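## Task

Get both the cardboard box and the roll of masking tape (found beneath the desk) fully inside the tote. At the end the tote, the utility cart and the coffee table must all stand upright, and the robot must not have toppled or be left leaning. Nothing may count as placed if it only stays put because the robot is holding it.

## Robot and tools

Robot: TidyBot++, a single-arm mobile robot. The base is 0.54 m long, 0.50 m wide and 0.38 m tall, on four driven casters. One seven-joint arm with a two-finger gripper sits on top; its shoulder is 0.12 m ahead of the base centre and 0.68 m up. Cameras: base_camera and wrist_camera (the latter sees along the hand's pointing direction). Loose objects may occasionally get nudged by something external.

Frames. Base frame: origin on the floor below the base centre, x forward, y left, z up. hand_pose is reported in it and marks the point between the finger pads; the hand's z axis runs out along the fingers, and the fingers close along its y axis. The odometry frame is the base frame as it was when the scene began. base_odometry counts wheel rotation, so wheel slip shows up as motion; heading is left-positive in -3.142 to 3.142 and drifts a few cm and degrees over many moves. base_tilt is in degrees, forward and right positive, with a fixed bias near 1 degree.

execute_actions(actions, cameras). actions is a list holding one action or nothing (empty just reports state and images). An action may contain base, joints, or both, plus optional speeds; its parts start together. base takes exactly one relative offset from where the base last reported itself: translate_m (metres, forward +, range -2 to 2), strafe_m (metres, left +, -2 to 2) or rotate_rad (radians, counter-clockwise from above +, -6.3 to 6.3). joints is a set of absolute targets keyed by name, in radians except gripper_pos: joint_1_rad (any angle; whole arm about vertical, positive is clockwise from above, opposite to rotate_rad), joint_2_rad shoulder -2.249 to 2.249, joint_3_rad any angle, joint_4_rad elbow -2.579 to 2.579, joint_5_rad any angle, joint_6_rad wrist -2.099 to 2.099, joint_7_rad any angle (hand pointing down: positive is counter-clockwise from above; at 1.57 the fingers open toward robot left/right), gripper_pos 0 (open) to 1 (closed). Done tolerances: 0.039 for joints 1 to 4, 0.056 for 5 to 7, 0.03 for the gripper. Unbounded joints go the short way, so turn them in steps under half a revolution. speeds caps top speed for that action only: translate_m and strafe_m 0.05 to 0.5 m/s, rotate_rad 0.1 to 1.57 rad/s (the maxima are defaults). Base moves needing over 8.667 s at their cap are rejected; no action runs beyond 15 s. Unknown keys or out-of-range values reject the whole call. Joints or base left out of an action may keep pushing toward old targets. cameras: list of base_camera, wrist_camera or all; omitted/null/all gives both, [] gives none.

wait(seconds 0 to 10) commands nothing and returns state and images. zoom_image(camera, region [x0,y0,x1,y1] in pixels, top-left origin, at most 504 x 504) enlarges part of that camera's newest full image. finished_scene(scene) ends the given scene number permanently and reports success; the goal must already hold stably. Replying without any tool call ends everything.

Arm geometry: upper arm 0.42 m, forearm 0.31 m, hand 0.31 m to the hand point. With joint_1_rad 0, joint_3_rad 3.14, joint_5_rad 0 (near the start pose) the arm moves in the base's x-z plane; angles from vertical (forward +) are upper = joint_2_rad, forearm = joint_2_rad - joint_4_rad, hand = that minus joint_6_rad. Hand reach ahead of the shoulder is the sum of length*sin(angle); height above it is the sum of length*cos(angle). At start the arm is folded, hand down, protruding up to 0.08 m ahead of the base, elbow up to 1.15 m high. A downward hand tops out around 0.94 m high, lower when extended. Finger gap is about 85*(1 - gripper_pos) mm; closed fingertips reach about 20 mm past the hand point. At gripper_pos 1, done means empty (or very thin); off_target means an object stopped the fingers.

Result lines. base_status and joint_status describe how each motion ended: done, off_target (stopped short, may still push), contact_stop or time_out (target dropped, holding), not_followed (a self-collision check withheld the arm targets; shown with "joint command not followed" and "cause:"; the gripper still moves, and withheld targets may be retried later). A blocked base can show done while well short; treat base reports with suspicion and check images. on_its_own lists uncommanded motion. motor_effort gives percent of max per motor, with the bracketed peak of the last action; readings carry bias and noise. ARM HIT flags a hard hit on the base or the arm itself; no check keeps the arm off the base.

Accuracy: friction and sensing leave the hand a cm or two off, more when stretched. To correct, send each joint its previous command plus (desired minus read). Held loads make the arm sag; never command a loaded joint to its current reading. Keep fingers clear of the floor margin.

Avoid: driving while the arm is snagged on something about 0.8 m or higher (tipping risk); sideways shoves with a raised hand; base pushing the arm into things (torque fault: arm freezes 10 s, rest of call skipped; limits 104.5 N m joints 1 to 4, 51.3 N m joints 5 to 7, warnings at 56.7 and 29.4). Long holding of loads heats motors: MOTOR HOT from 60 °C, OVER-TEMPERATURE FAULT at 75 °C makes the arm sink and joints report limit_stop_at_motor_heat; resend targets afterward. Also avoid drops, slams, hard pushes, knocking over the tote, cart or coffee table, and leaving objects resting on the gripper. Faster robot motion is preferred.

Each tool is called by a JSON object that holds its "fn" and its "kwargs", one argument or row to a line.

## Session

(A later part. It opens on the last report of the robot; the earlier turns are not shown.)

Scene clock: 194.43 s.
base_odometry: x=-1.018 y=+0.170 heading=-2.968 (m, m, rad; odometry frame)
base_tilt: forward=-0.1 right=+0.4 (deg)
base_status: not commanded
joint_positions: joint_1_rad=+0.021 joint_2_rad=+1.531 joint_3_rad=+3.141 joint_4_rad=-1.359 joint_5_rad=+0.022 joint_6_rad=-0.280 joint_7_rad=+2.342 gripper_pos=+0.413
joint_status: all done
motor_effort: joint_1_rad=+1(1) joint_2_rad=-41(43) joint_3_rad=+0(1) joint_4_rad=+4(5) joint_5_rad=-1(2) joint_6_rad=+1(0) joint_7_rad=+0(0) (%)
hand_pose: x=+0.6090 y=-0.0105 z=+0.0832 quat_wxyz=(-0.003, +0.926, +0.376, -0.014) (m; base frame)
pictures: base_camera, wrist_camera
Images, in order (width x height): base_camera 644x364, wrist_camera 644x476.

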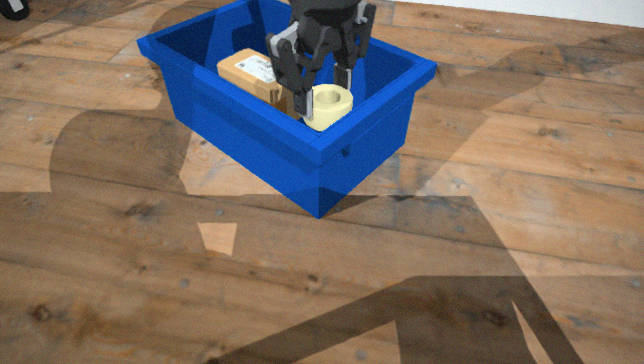

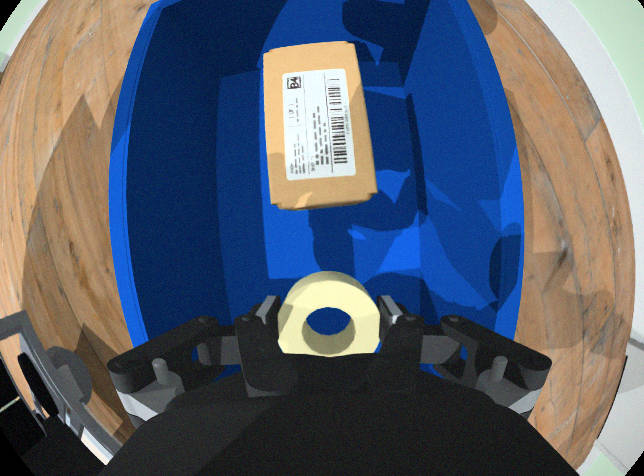

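Clear of the box; releasing and lifting.

{"fn": "execute_actions", "kwargs": {
  "actions": [
    {"joints":{"gripper_pos":0.22}}
  ],
  "cameras": []
}}

{"fn": "execute_actions", "kwargs": {
  "actions": [
    {"joints":{"joint_2_rad":1.0,"joint_4_rad":-1.5,"joint_6_rad":-0.64}}
  ]
}}

Scene clock: 201.40 s.
base_odometry: x=-1.018 y=+0.170 heading=-2.968 (m, m, rad; odometry frame)
base_tilt: forward=-0.1 right=+0.4 (deg)
base_status: not commanded
joint_positions: joint_1_rad=+0.021 joint_2_rad=+1.531 joint_3_rad=+3.141 joint_4_rad=-1.359 joint_5_rad=+0.022 joint_6_rad=-0.280 joint_7_rad=+2.342 gripper_pos=+0.220
joint_status: all done
motor_effort: joint_1_rad=+1(1) joint_2_rad=-40(40) joint_3_rad=-1(1) joint_4_rad=+4(4) joint_5_rad=-1(2) joint_6_rad=+1(1) joint_7_rad=+0(0) (%)
hand_pose: x=+0.6090 y=-0.0105 z=+0.0832 quat_wxyz=(-0.003, +0.926, +0.376, -0.014) (m; base frame)
pictures: none
No camera images: the call's "cameras" was empty. Leave "cameras" out to get every camera's image.

Scene clock: 203.23 s.
base_odometry: x=-1.018 y=+0.170 heading=-2.968 (m, m, rad; odometry frame)
base_tilt: forward=+0.0 right=+0.4 (deg)
base_status: not commanded
joint_positions: joint_1_rad=+0.021 joint_2_rad=+1.005 joint_3_rad=+3.141 joint_4_rad=-1.486 joint_5_rad=+0.022 joint_6_rad=-0.619 joint_7_rad=+2.342 gripper_pos=+0.220
joint_status: all done
motor_effort: joint_1_rad=+1(1) joint_2_rad=-40(44) joint_3_rad=+0(1) joint_4_rad=+11(11) joint_5_rad=-2(2) joint_6_rad=+1(2) joint_7_rad=+1(1) (%)
hand_pose: x=+0.6738 y=-0.0140 z=+0.3458 quat_wxyz=(+0.012, +0.927, +0.375, +0.012) (m; base frame)
pictures: base_camera, wrist_camera
Images, in order (width x height): base_camera 644x364, wrist_camera 644x476.

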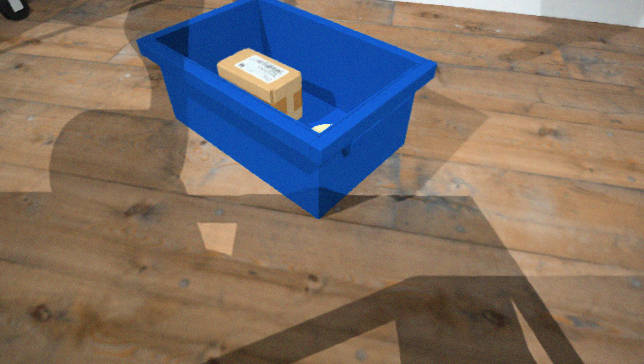

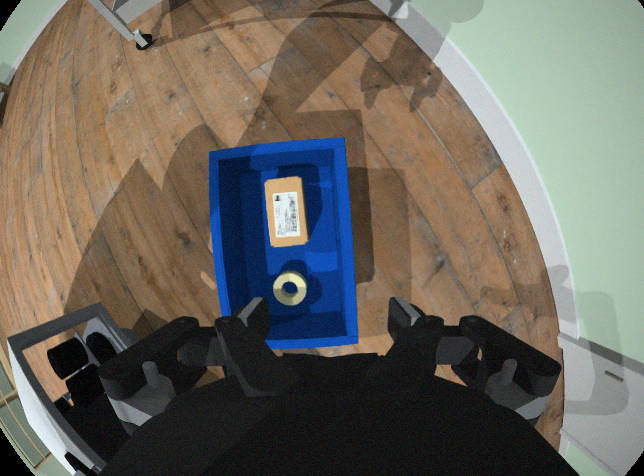

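{"fn": "finished_scene", "kwargs": {
  "scene": 2
}}

The scene is finished: the task was done.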